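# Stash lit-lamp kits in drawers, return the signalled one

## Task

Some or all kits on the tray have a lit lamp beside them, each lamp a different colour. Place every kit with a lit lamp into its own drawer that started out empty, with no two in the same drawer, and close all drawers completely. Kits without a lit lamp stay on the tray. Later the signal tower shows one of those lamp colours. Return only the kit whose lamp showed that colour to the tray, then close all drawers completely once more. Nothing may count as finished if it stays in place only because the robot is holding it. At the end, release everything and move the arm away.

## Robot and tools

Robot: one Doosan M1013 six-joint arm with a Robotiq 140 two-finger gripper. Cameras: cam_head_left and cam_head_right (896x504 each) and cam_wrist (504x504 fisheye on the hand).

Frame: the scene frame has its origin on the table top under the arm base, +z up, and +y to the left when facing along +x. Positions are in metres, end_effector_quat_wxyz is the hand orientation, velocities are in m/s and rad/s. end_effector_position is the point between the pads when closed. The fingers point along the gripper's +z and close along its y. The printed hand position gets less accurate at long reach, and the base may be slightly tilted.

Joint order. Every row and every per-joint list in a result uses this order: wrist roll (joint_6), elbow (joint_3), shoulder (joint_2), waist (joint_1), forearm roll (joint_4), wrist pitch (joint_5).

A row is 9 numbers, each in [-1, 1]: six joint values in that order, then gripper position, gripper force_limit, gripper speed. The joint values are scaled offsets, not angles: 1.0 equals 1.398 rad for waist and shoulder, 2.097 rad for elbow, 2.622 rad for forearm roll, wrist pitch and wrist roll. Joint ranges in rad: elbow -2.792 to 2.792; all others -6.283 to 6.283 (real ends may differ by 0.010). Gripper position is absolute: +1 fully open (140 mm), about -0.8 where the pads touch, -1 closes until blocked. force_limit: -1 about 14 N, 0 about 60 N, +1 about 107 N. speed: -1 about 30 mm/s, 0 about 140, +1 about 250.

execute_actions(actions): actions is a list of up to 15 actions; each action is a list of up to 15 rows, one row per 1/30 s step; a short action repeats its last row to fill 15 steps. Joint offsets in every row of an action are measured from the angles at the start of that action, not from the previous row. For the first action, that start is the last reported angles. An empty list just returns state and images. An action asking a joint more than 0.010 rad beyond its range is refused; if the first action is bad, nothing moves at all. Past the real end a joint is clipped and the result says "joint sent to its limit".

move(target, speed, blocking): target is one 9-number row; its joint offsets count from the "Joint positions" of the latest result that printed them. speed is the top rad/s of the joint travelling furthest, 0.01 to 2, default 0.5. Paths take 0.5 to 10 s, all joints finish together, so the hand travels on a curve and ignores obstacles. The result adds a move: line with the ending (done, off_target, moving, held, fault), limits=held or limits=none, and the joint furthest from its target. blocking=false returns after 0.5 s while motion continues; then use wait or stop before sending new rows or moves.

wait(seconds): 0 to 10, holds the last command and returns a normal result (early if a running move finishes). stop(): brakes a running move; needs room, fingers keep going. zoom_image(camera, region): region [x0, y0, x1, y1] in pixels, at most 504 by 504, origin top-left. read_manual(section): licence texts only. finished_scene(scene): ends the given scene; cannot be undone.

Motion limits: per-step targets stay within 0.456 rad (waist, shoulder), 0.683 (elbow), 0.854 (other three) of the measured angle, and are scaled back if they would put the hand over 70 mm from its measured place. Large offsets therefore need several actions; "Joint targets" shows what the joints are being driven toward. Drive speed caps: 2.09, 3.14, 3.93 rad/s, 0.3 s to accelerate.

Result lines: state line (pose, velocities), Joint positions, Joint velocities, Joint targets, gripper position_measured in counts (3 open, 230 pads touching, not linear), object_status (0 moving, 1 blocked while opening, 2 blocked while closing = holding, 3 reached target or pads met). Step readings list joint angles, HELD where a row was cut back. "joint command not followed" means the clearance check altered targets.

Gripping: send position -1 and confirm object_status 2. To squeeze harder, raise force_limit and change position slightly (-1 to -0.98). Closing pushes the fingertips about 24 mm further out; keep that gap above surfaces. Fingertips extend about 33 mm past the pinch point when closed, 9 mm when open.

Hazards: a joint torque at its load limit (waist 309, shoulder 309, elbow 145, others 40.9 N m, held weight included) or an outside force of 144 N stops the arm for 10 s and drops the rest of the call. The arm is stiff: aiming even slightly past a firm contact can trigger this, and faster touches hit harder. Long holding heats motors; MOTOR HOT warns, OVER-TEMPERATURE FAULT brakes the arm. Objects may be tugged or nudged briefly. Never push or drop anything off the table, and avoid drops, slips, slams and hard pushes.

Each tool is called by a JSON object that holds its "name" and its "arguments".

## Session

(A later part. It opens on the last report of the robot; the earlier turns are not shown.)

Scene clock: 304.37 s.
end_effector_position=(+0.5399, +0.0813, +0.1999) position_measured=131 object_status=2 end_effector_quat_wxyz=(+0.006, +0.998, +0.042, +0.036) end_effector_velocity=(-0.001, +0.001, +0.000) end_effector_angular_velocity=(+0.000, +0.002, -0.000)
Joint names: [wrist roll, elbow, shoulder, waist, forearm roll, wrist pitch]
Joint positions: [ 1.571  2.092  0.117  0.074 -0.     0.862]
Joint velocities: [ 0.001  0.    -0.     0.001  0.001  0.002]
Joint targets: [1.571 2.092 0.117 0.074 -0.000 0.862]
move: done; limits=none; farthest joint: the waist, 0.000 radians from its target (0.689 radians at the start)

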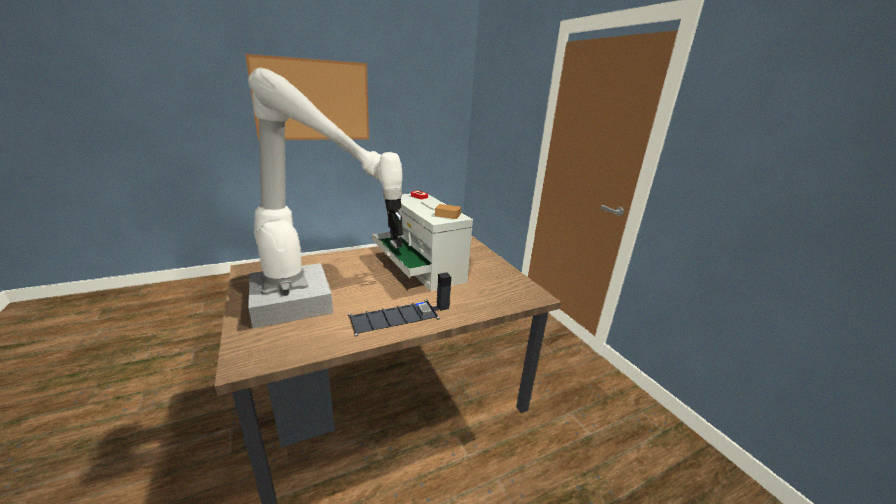

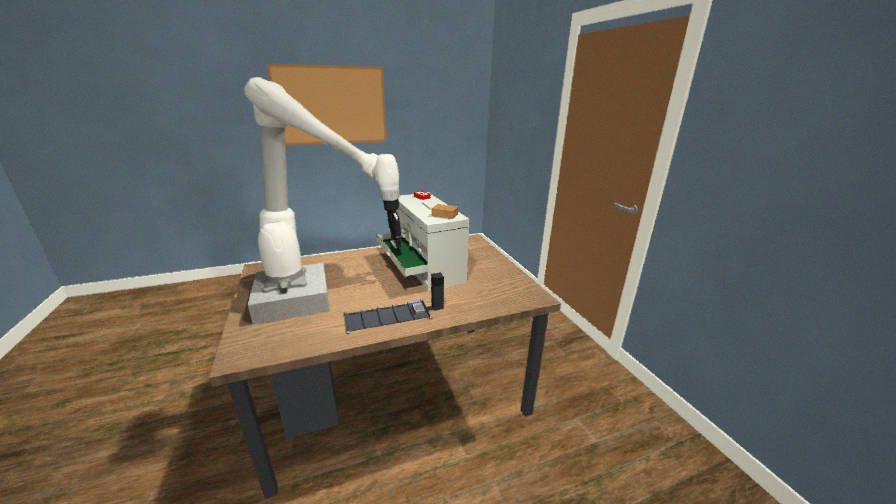

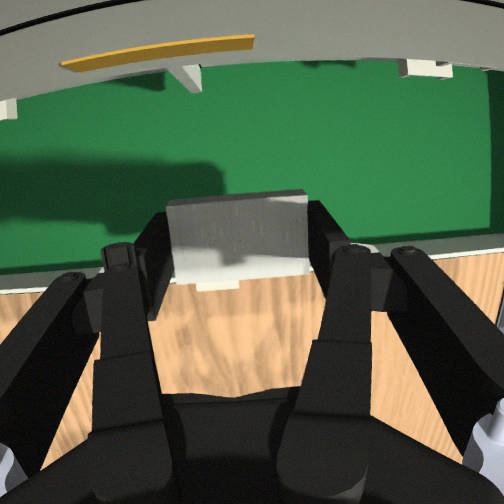

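{"name": "move", "arguments": {"target": [0,0.0269,0.0589,0,0,-0.053,-1,-0.3,0], "speed": 0.13}}

Scene clock: 306.93 s.
end_effector_position=(+0.5402, +0.0804, +0.1331) position_measured=131 object_status=2 end_effector_quat_wxyz=(+0.006, +0.998, +0.042, +0.036) end_effector_velocity=(-0.000, -0.000, -0.000) end_effector_angular_velocity=(+0.000, -0.000, +0.000)
Joint names: [wrist roll, elbow, shoulder, waist, forearm roll, wrist pitch]
Joint positions: [ 1.571  2.148  0.2    0.074 -0.     0.723]
Joint velocities: [-0.     0.001 -0.    -0.     0.    -0.   ]
Joint targets: [1.571 2.148 0.200 0.074 -0.000 0.723]
move: done; limits=none; farthest joint: the waist, 0.000 radians from its target (0.000 radians at the start)

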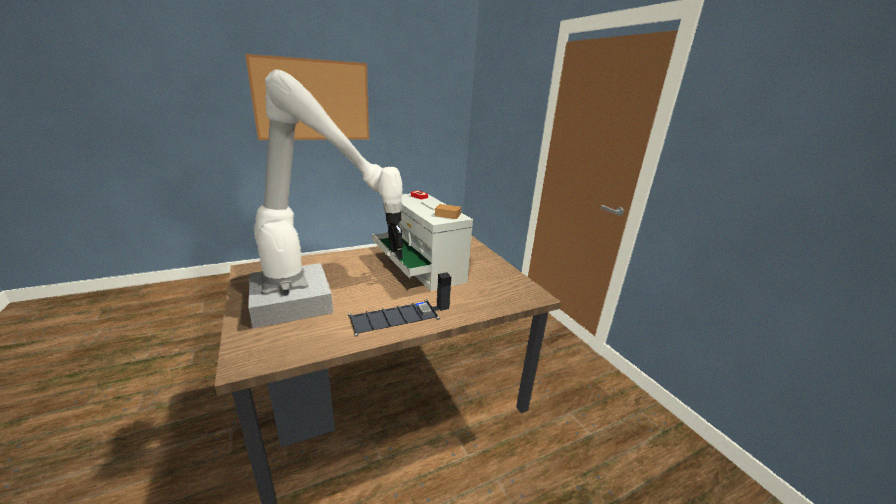

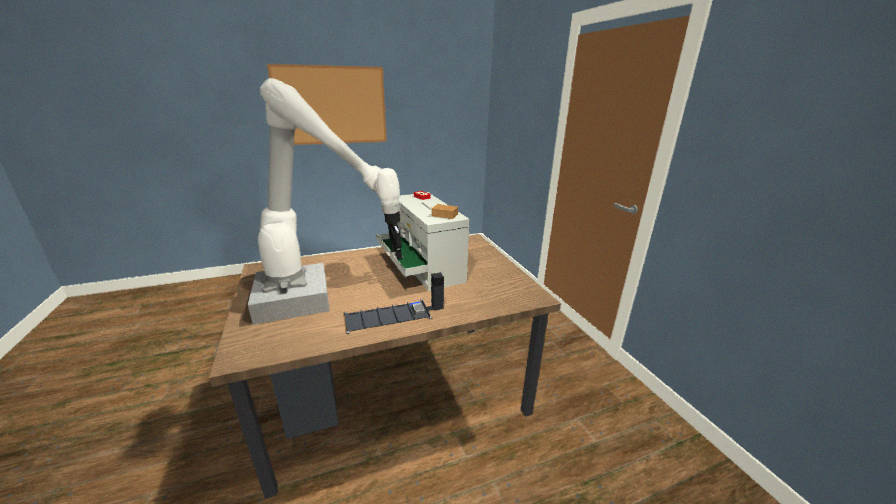

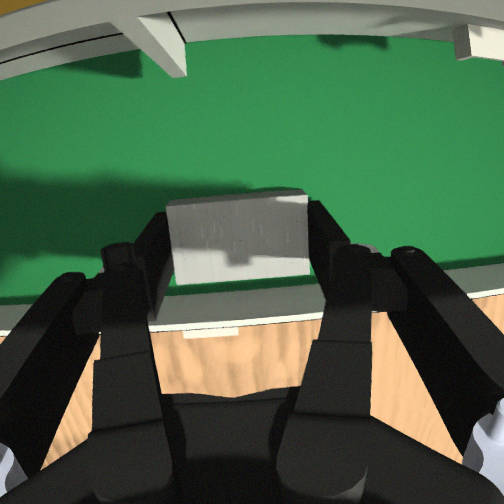

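{"name": "execute_actions", "arguments": {"actions": [[[0,0,0,0,0,0,0.3,-0.2,0]]]}}

{"name": "move", "arguments": {"target": [0,-0.0269,-0.0589,0,0,0.053,0.3,-0.3,0], "speed": 0.35}}

{"name": "move", "arguments": {"target": [-0.0366,0.2673,-0.292,0.0551,0.061,-0.328,0.3,-0.3,0], "speed": 1.0}}

{"name": "move", "arguments": {"target": [0,0.0191,0.2146,0,0,-0.1335,0.3,-0.2,0], "speed": 0.55}}

{"name": "move", "arguments": {"target": [0.007,-0.101,0.1226,-0.0187,-0.0156,0.0158,-0.1,-0.2,0.5], "speed": 0.22}}

Scene clock: 311.87 s.
end_effector_position=(+0.5402, +0.0804, +0.1330) position_measured=91 object_status=3 end_effector_quat_wxyz=(+0.006, +0.998, +0.042, +0.036) end_effector_velocity=(-0.000, +0.000, +0.000) end_effector_angular_velocity=(+0.000, +0.000, -0.002)
Joint names: [wrist roll, elbow, shoulder, waist, forearm roll, wrist pitch]
Joint positions: [ 1.571  2.148  0.2    0.074 -0.     0.723]
Joint velocities: [ 0.002  0.    -0.001 -0.     0.     0.001]
Joint targets: [1.571 2.148 0.200 0.074 -0.000 0.723]
Step readings (joint positions):
0: [1.571 2.148 0.200 0.074 -0.000 0.723]
1: [1.571 2.148 0.200 0.074 -0.000 0.723]
2: [1.571 2.148 0.200 0.074 -0.000 0.723]
4: [1.571 2.148 0.200 0.074 -0.000 0.723]
8: [1.571 2.148 0.200 0.074 -0.000 0.723]
15: Joint positions above

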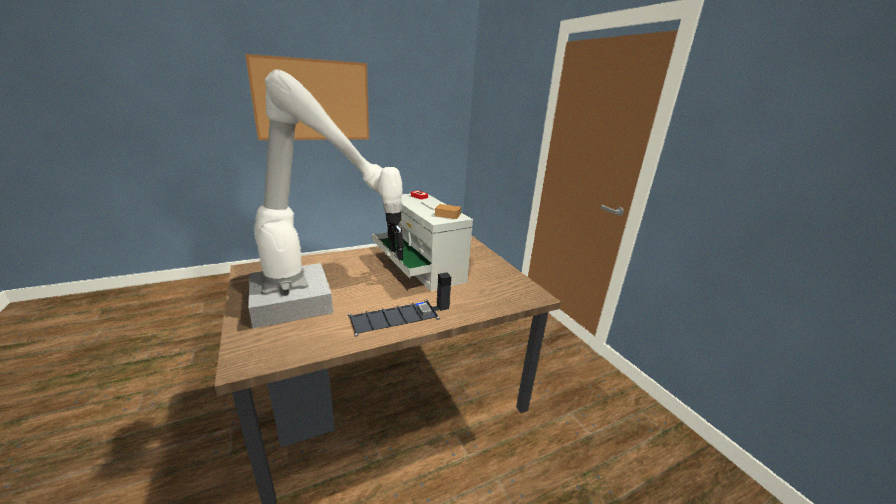

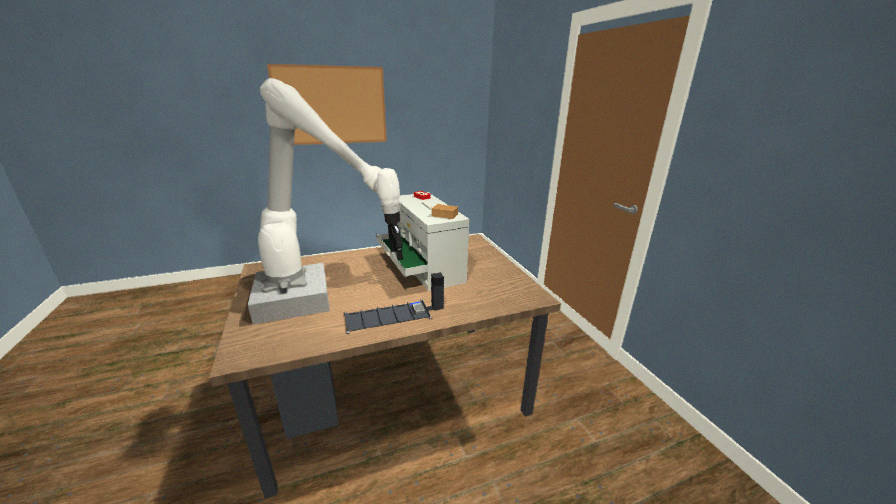

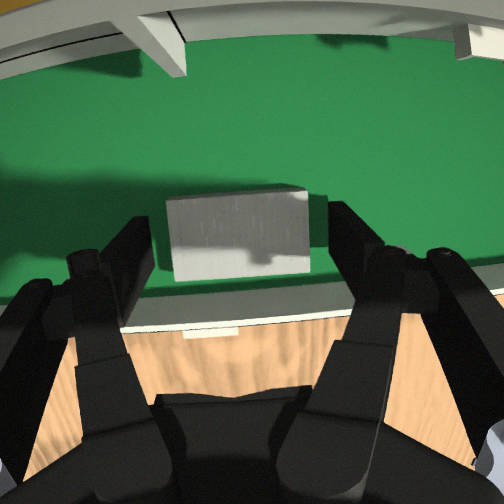

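Scene clock: 312.70 s.
end_effector_position=(+0.5400, +0.0813, +0.1999) position_measured=91 object_status=3 end_effector_quat_wxyz=(+0.006, +0.998, +0.042, +0.036) end_effector_velocity=(+0.000, +0.000, -0.000) end_effector_angular_velocity=(+0.001, +0.000, -0.002)
Joint names: [wrist roll, elbow, shoulder, waist, forearm roll, wrist pitch]
Joint positions: [ 1.571  2.092  0.117  0.074 -0.     0.862]
Joint velocities: [ 0.002 -0.     0.001 -0.     0.001 -0.   ]
Joint targets: [1.571 2.092 0.117 0.074 -0.000 0.862]
move: done; limits=none; farthest joint: the waist, 0.000 radians from its target (0.000 radians at the start)

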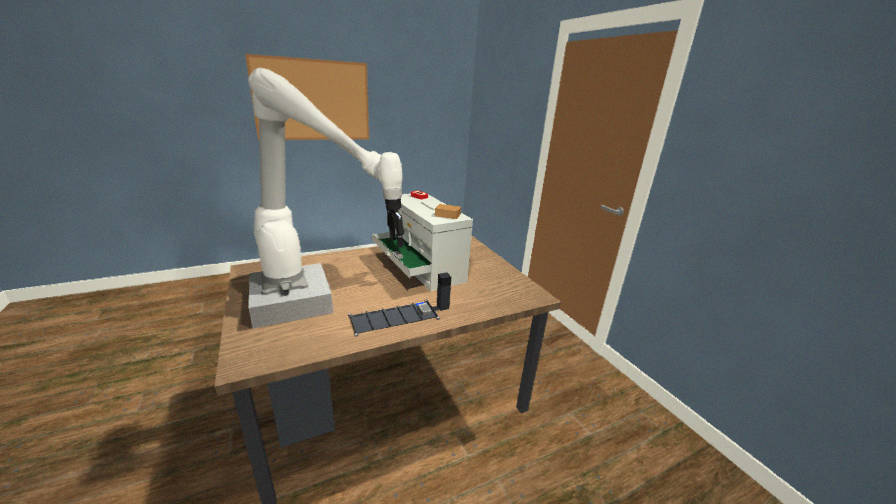

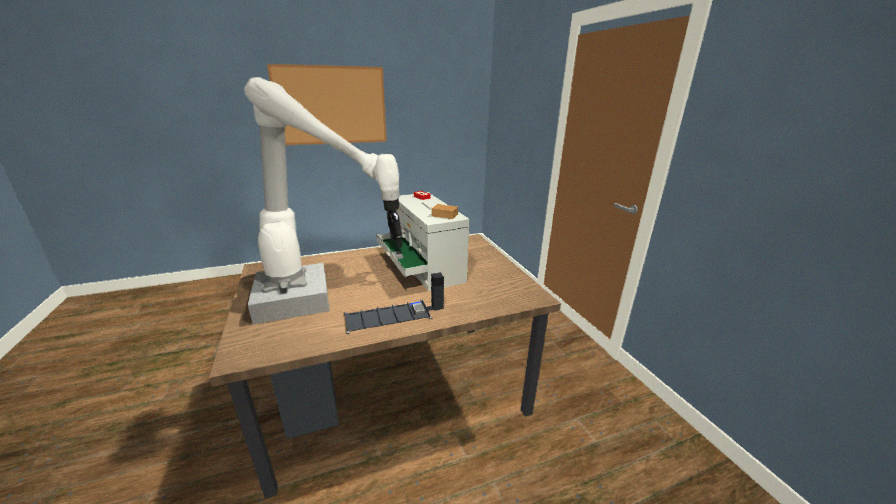

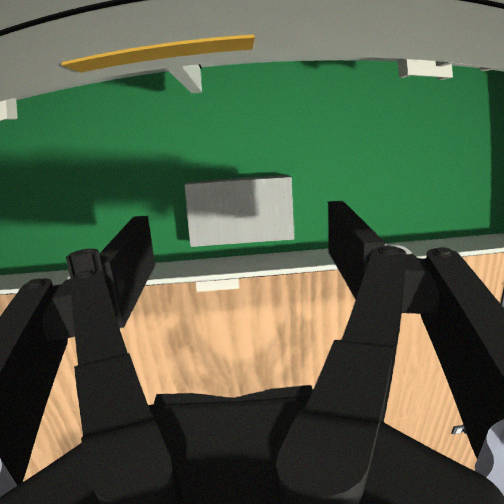

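Scene clock: 314.10 s.
end_effector_position=(+0.4373, +0.1076, +0.2081) position_measured=91 object_status=3 end_effector_quat_wxyz=(-0.036, +0.924, +0.048, +0.377) end_effector_velocity=(+0.000, +0.000, +0.001) end_effector_angular_velocity=(-0.001, -0.003, +0.001)
Joint names: [wrist roll, elbow, shoulder, waist, forearm roll, wrist pitch]
Joint positions: [ 1.475  2.652 -0.291  0.151  0.159  0.003]
Joint velocities: [-0.001  0.001 -0.001  0.    -0.001 -0.002]
Joint targets: [1.475 2.652 -0.291 0.151 0.159 0.003]
move: done; limits=none; farthest joint: the waist, 0.000 radians from its target (0.077 radians at the start)

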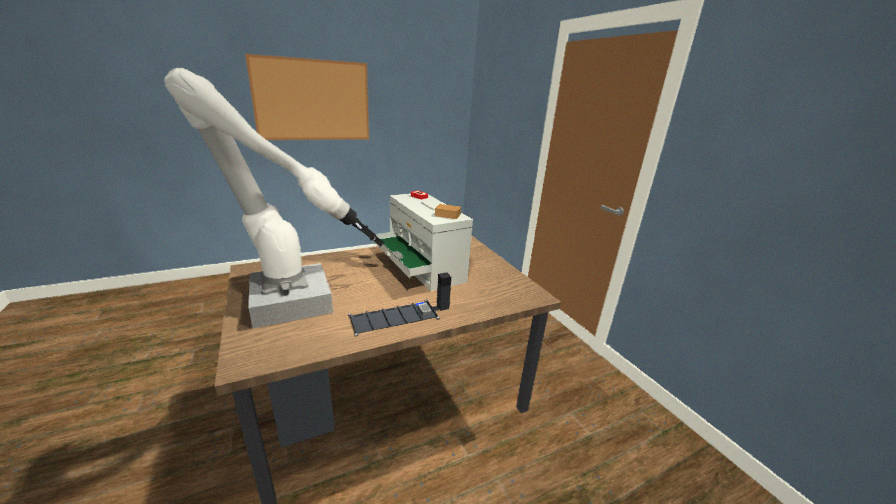

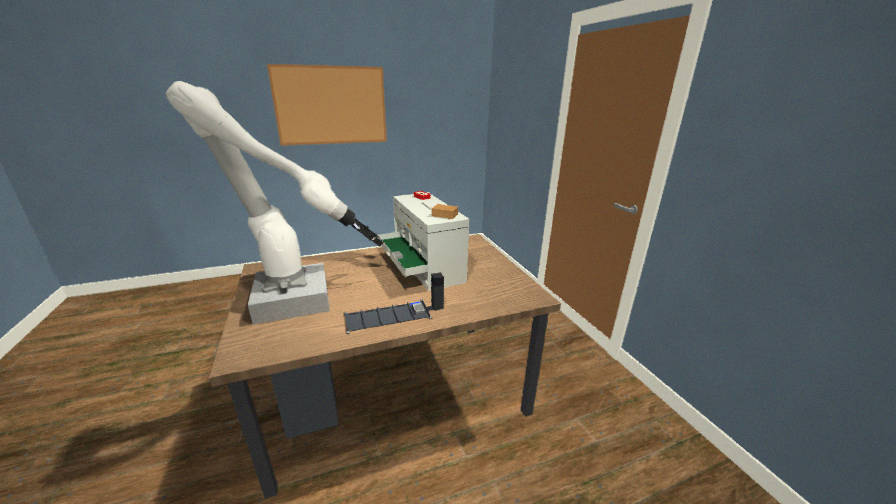

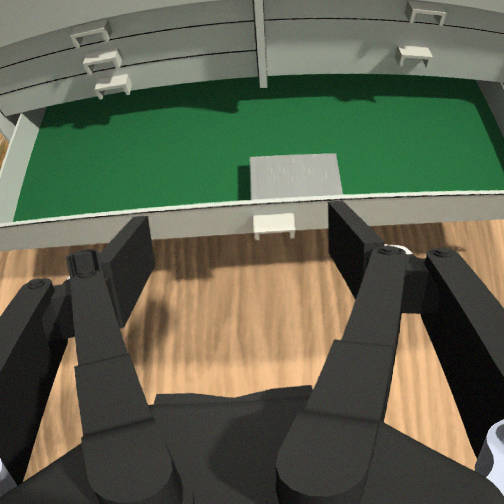

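Scene clock: 315.20 s.
end_effector_position=(+0.4694, +0.0933, +0.1277) position_measured=91 object_status=3 end_effector_quat_wxyz=(-0.009, +0.923, +0.042, +0.383) end_effector_velocity=(-0.000, -0.000, -0.000) end_effector_angular_velocity=(-0.001, +0.001, +0.000)
Joint names: [wrist roll, elbow, shoulder, waist, forearm roll, wrist pitch]
Joint positions: [ 1.475  2.692  0.009  0.151  0.159 -0.347]
Joint velocities: [-0.001  0.     0.001  0.     0.001 -0.   ]
Joint targets: [1.475 2.692 0.009 0.151 0.159 -0.347]
move: done; limits=none; farthest joint: the waist, 0.000 radians from its target (0.000 radians at the start)

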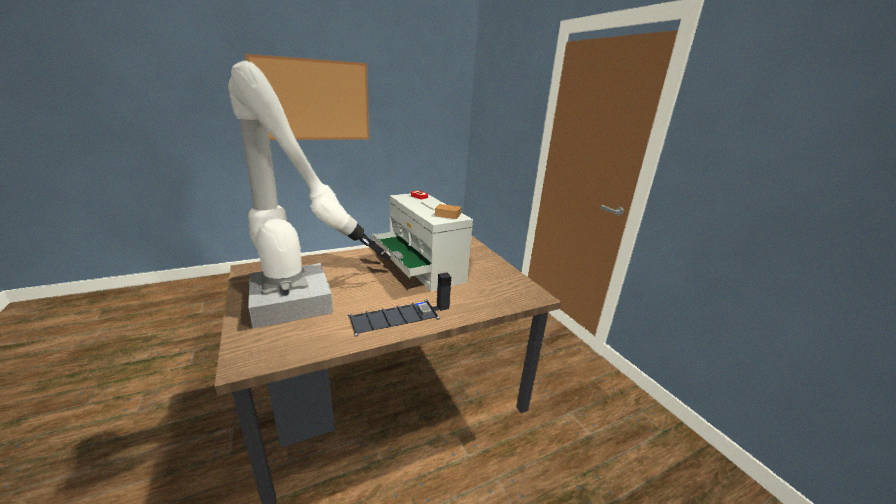

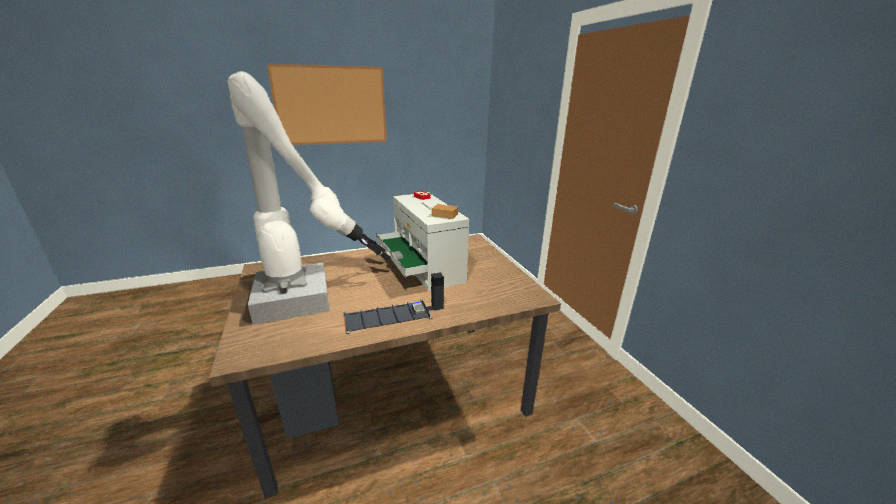

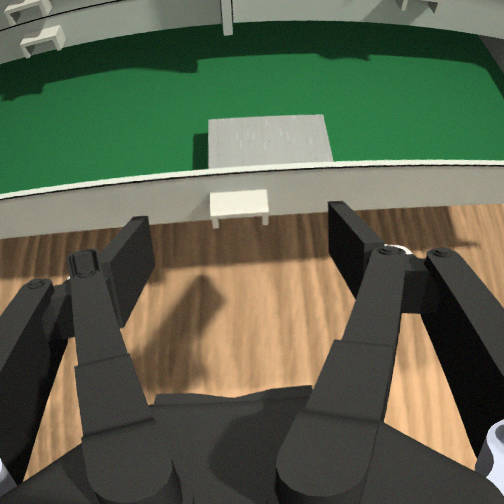

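Scene clock: 316.53 s.
end_effector_position=(+0.5960, +0.1040, +0.1278) position_measured=141 object_status=3 end_effector_quat_wxyz=(-0.009, +0.923, +0.042, +0.383) end_effector_velocity=(+0.001, +0.000, -0.000) end_effector_angular_velocity=(-0.001, -0.000, +0.001)
Joint names: [wrist roll, elbow, shoulder, waist, forearm roll, wrist pitch]
Joint positions: [ 1.493  2.48   0.18   0.125  0.119 -0.306]
Joint velocities: [-0.001 -0.001  0.001 -0.    -0.001 -0.   ]
Joint targets: [1.493 2.480 0.181 0.125 0.119 -0.306]
move: done; limits=none; farthest joint: the waist, 0.000 radians from its target (0.026 radians at the start)

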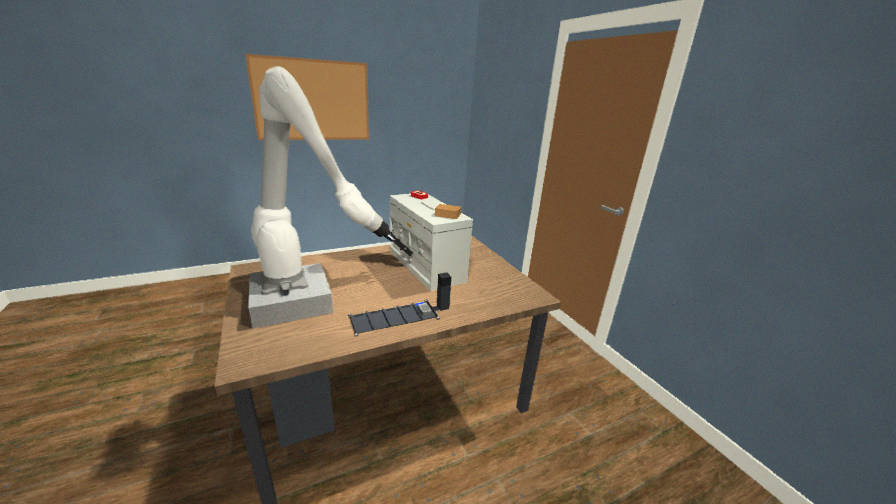

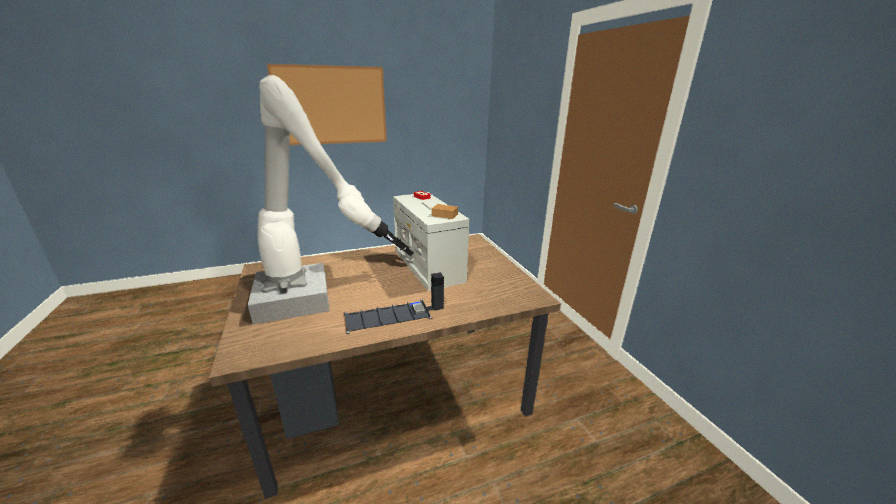

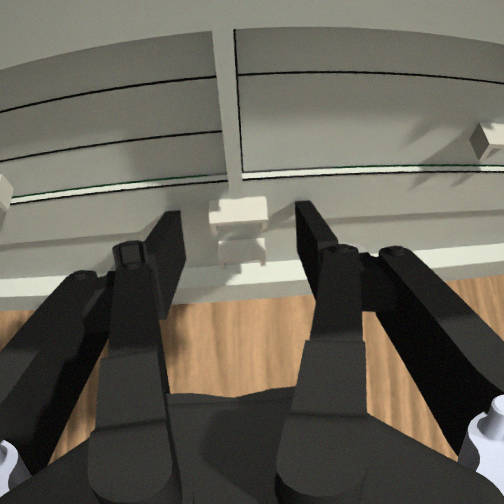

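{"name": "move", "arguments": {"target": [0,-0.0036,0.0038,-0.0004,-0.0002,0.0009,-0.1,-0.2,0.5], "speed": 0.03}}

{"name": "move", "arguments": {"target": [0.0027,-0.0087,0.0634,-0.0002,-0.0019,0.0065,0.05,-0.2,0.5], "speed": 0.15}}

Scene clock: 323.93 s.
end_effector_position=(+0.6003, +0.1044, +0.1277) position_measured=141 object_status=3 end_effector_quat_wxyz=(-0.009, +0.923, +0.042, +0.383) end_effector_velocity=(+0.000, +0.000, +0.000) end_effector_angular_velocity=(-0.000, -0.000, +0.001)
Joint names: [wrist roll, elbow, shoulder, waist, forearm roll, wrist pitch]
Joint positions: [ 1.493  2.473  0.186  0.124  0.118 -0.304]
Joint velocities: [ 0.    -0.001  0.    -0.    -0.002  0.   ]
Joint targets: [1.493 2.473 0.186 0.124 0.118 -0.304]
move: done; limits=none; farthest joint: the waist, 0.000 radians from its target (0.000 radians at the start)

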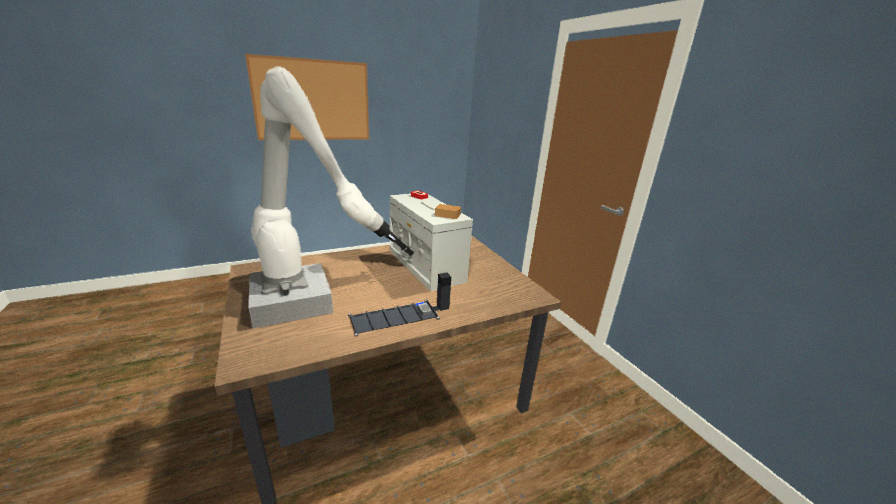

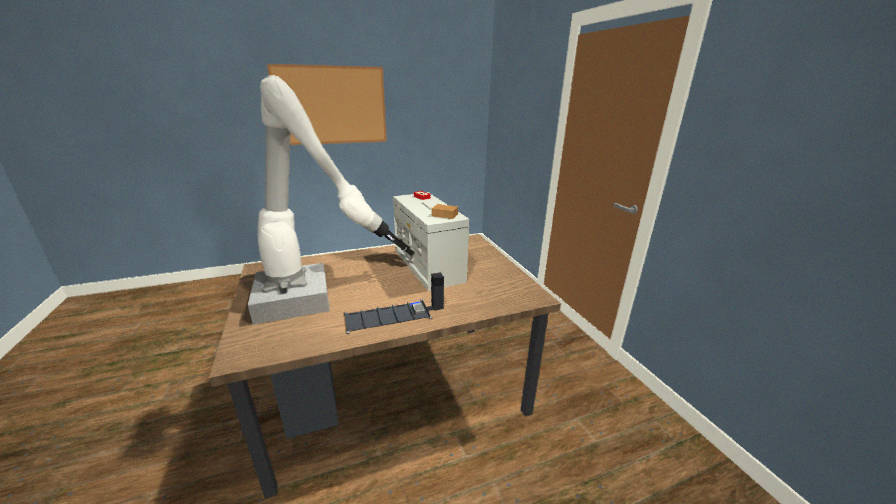

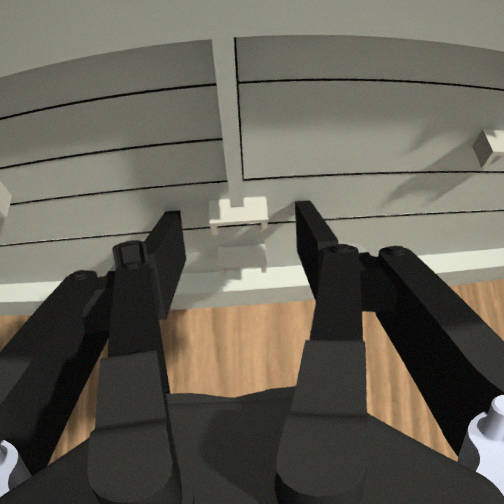

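Scene clock: 324.87 s.
end_effector_position=(+0.5970, +0.1042, +0.0786) position_measured=123 object_status=3 end_effector_quat_wxyz=(-0.008, +0.939, +0.042, +0.342) end_effector_velocity=(-0.000, +0.000, -0.000) end_effector_angular_velocity=(-0.000, +0.001, +0.001)
Joint names: [wrist roll, elbow, shoulder, waist, forearm roll, wrist pitch]
Joint positions: [ 1.5    2.455  0.274  0.124  0.113 -0.287]
Joint velocities: [-0.    -0.     0.     0.    -0.     0.001]
Joint targets: [1.500 2.455 0.274 0.124 0.113 -0.287]
move: done; limits=none; farthest joint: the waist, 0.000 radians from its target (0.000 radians at the start)

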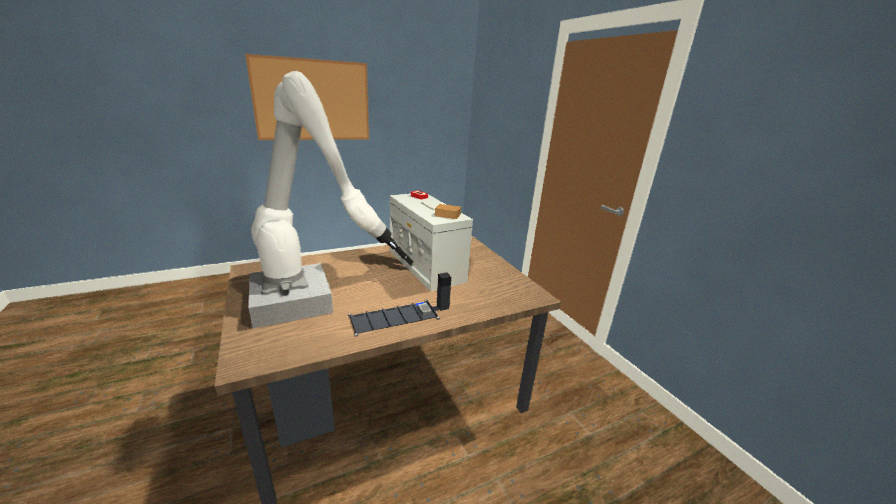

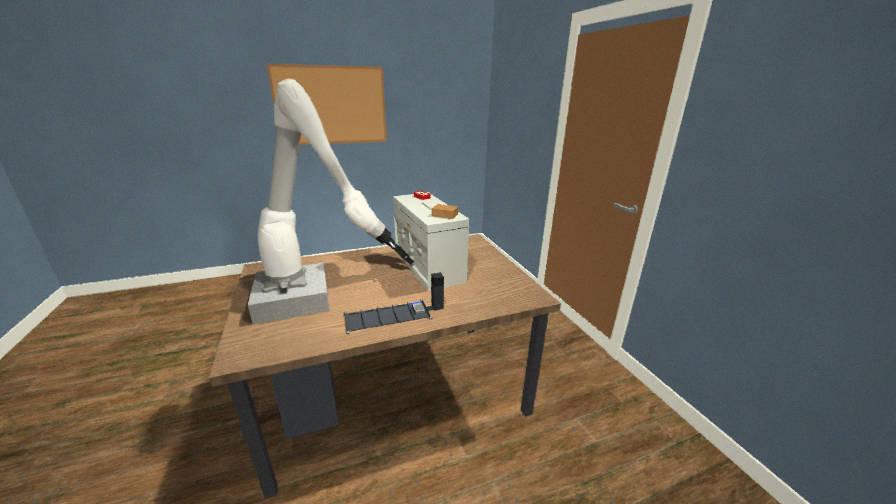

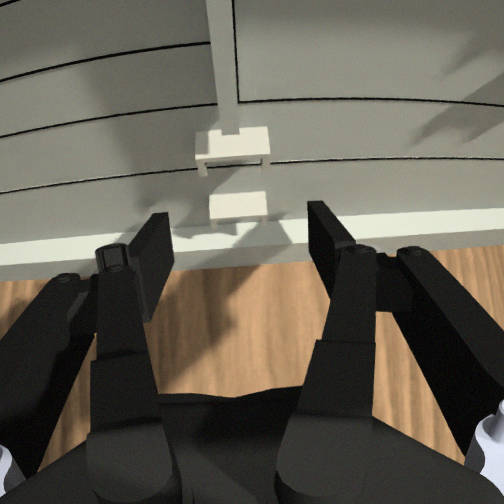

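Red is in M1 and the drawer is shut. Opening M2 for blue.

{"name": "move", "arguments": {"target": [0,0,0,0,0,0,-1,-0.2,0]}}

{"name": "move", "arguments": {"target": [0.0021,0.0543,-0.0479,0.0072,0.0016,-0.018,-1,-0.2,0], "speed": 0.16}}

{"name": "move", "arguments": {"target": [0,0.0529,-0.0509,0.0106,0.0054,-0.0153,-1,-0.2,0], "speed": 0.16}}

Scene clock: 328.90 s.
end_effector_position=(+0.5970, +0.1042, +0.0786) position_measured=192 object_status=2 end_effector_quat_wxyz=(-0.008, +0.939, +0.042, +0.342) end_effector_velocity=(-0.000, +0.000, -0.000) end_effector_angular_velocity=(-0.000, +0.001, +0.001)
Joint names: [wrist roll, elbow, shoulder, waist, forearm roll, wrist pitch]
Joint positions: [ 1.5    2.455  0.274  0.124  0.113 -0.287]
Joint velocities: [-0.001 -0.     0.     0.    -0.     0.001]
Joint targets: [1.500 2.455 0.274 0.124 0.113 -0.287]
move: done; limits=none; farthest joint: the waist, 0.000 radians from its target (0.000 radians at the start)

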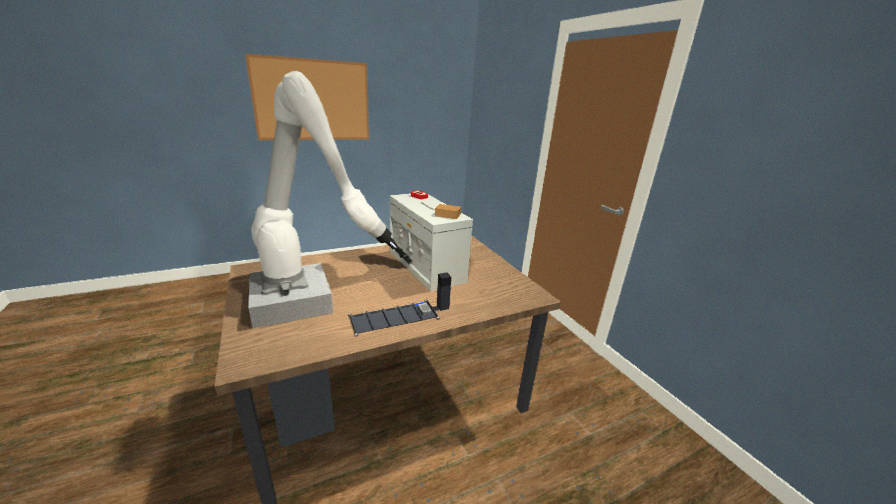

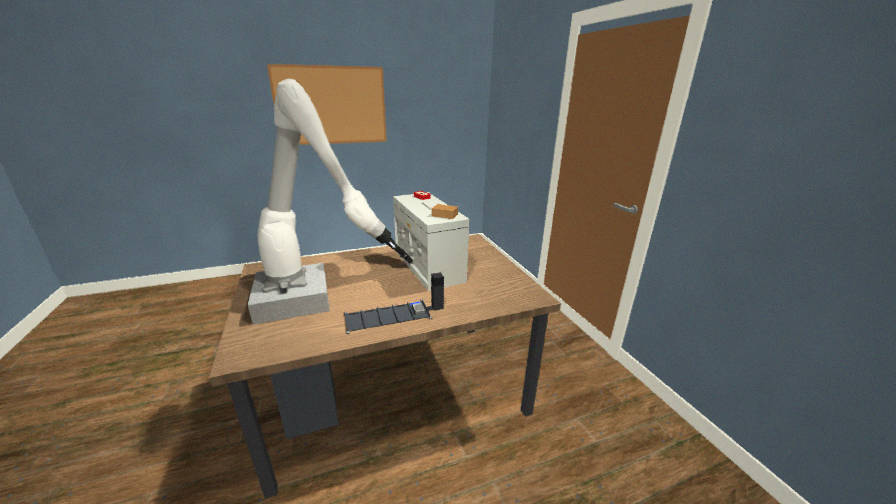

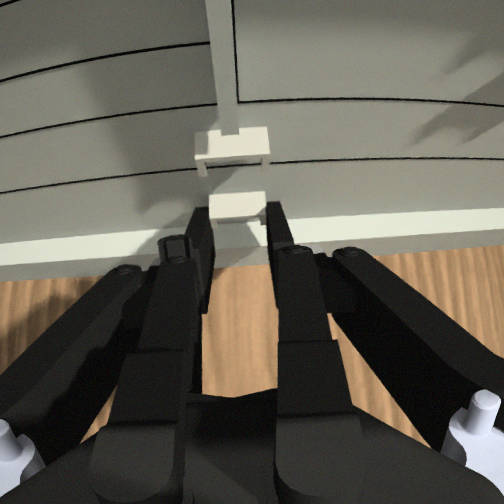

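Scene clock: 329.97 s.
end_effector_position=(+0.5323, +0.0988, +0.0786) position_measured=192 object_status=2 end_effector_quat_wxyz=(-0.008, +0.939, +0.042, +0.342) end_effector_velocity=(-0.000, +0.000, +0.000) end_effector_angular_velocity=(+0.000, -0.001, +0.000)
Joint names: [wrist roll, elbow, shoulder, waist, forearm roll, wrist pitch]
Joint positions: [ 1.506  2.569  0.207  0.134  0.117 -0.334]
Joint velocities: [ 0.001  0.001 -0.001 -0.    -0.001 -0.001]
Joint targets: [1.506 2.569 0.207 0.134 0.117 -0.334]
move: done; limits=none; farthest joint: the waist, 0.000 radians from its target (0.010 radians at the start)

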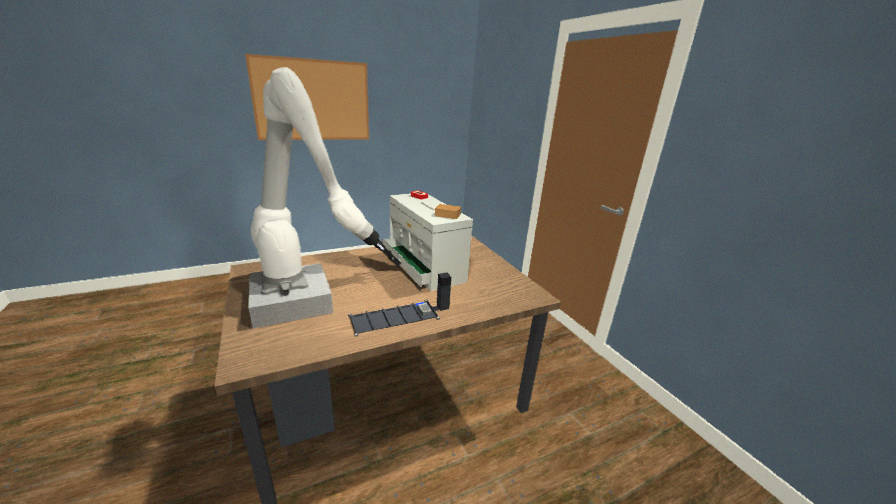

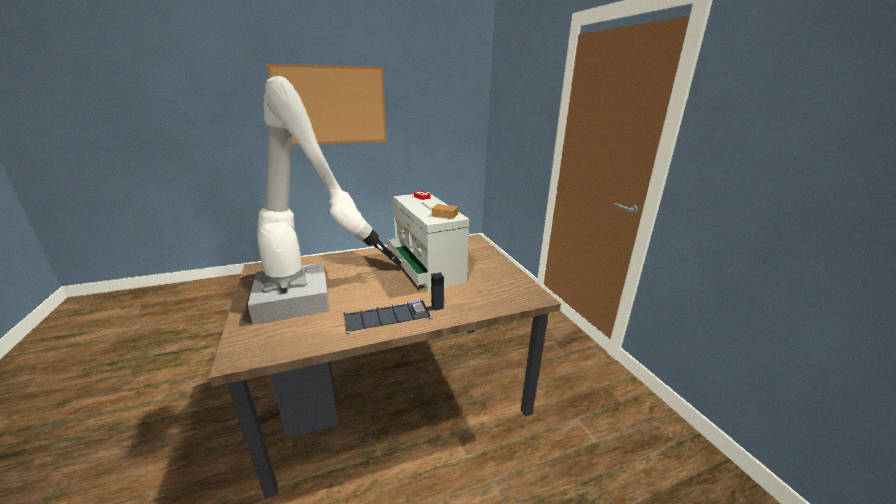

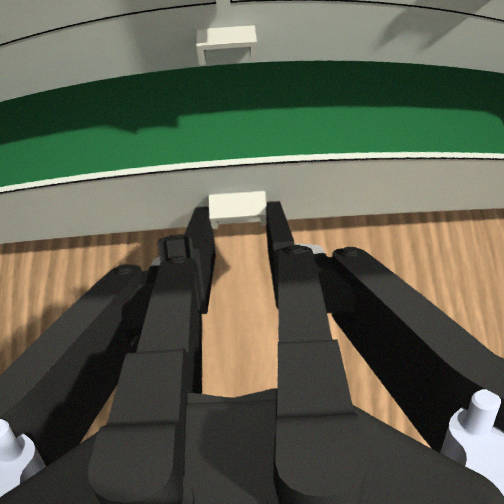

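Scene clock: 331.00 s.
end_effector_position=(+0.4675, +0.0933, +0.0786) position_measured=192 object_status=2 end_effector_quat_wxyz=(-0.008, +0.939, +0.042, +0.342) end_effector_velocity=(-0.001, +0.000, -0.000) end_effector_angular_velocity=(-0.001, +0.001, +0.001)
Joint names: [wrist roll, elbow, shoulder, waist, forearm roll, wrist pitch]
Joint positions: [ 1.506  2.679  0.136  0.149  0.131 -0.374]
Joint velocities: [-0.001  0.001 -0.     0.    -0.     0.001]
Joint targets: [1.506 2.679 0.136 0.149 0.131 -0.374]
move: done; limits=none; farthest joint: the elbow, 0.001 radians from its target (0.111 radians at the start)

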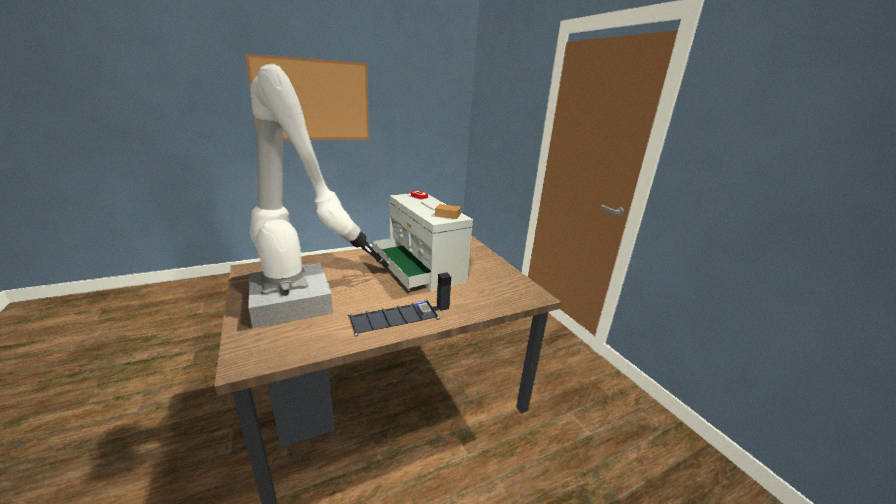

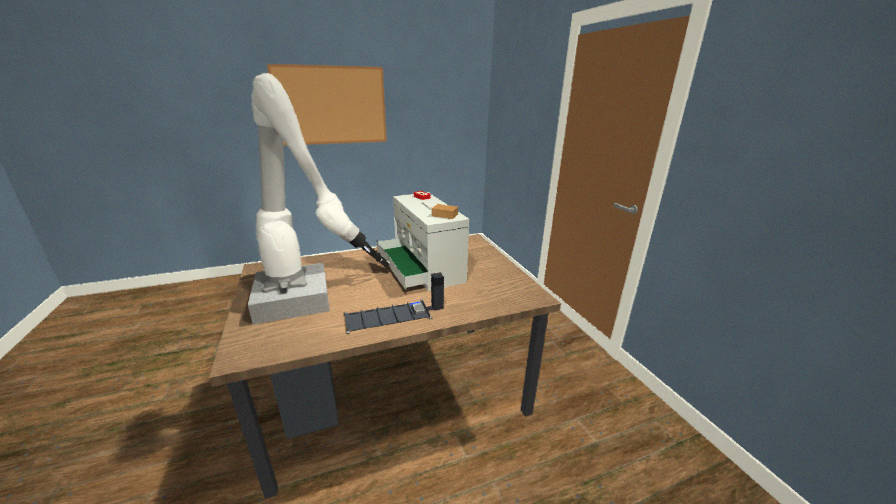

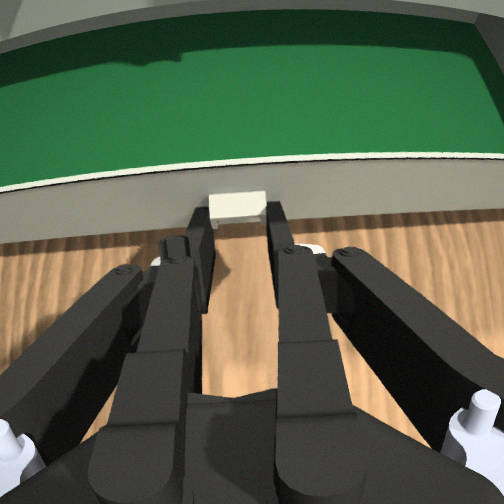

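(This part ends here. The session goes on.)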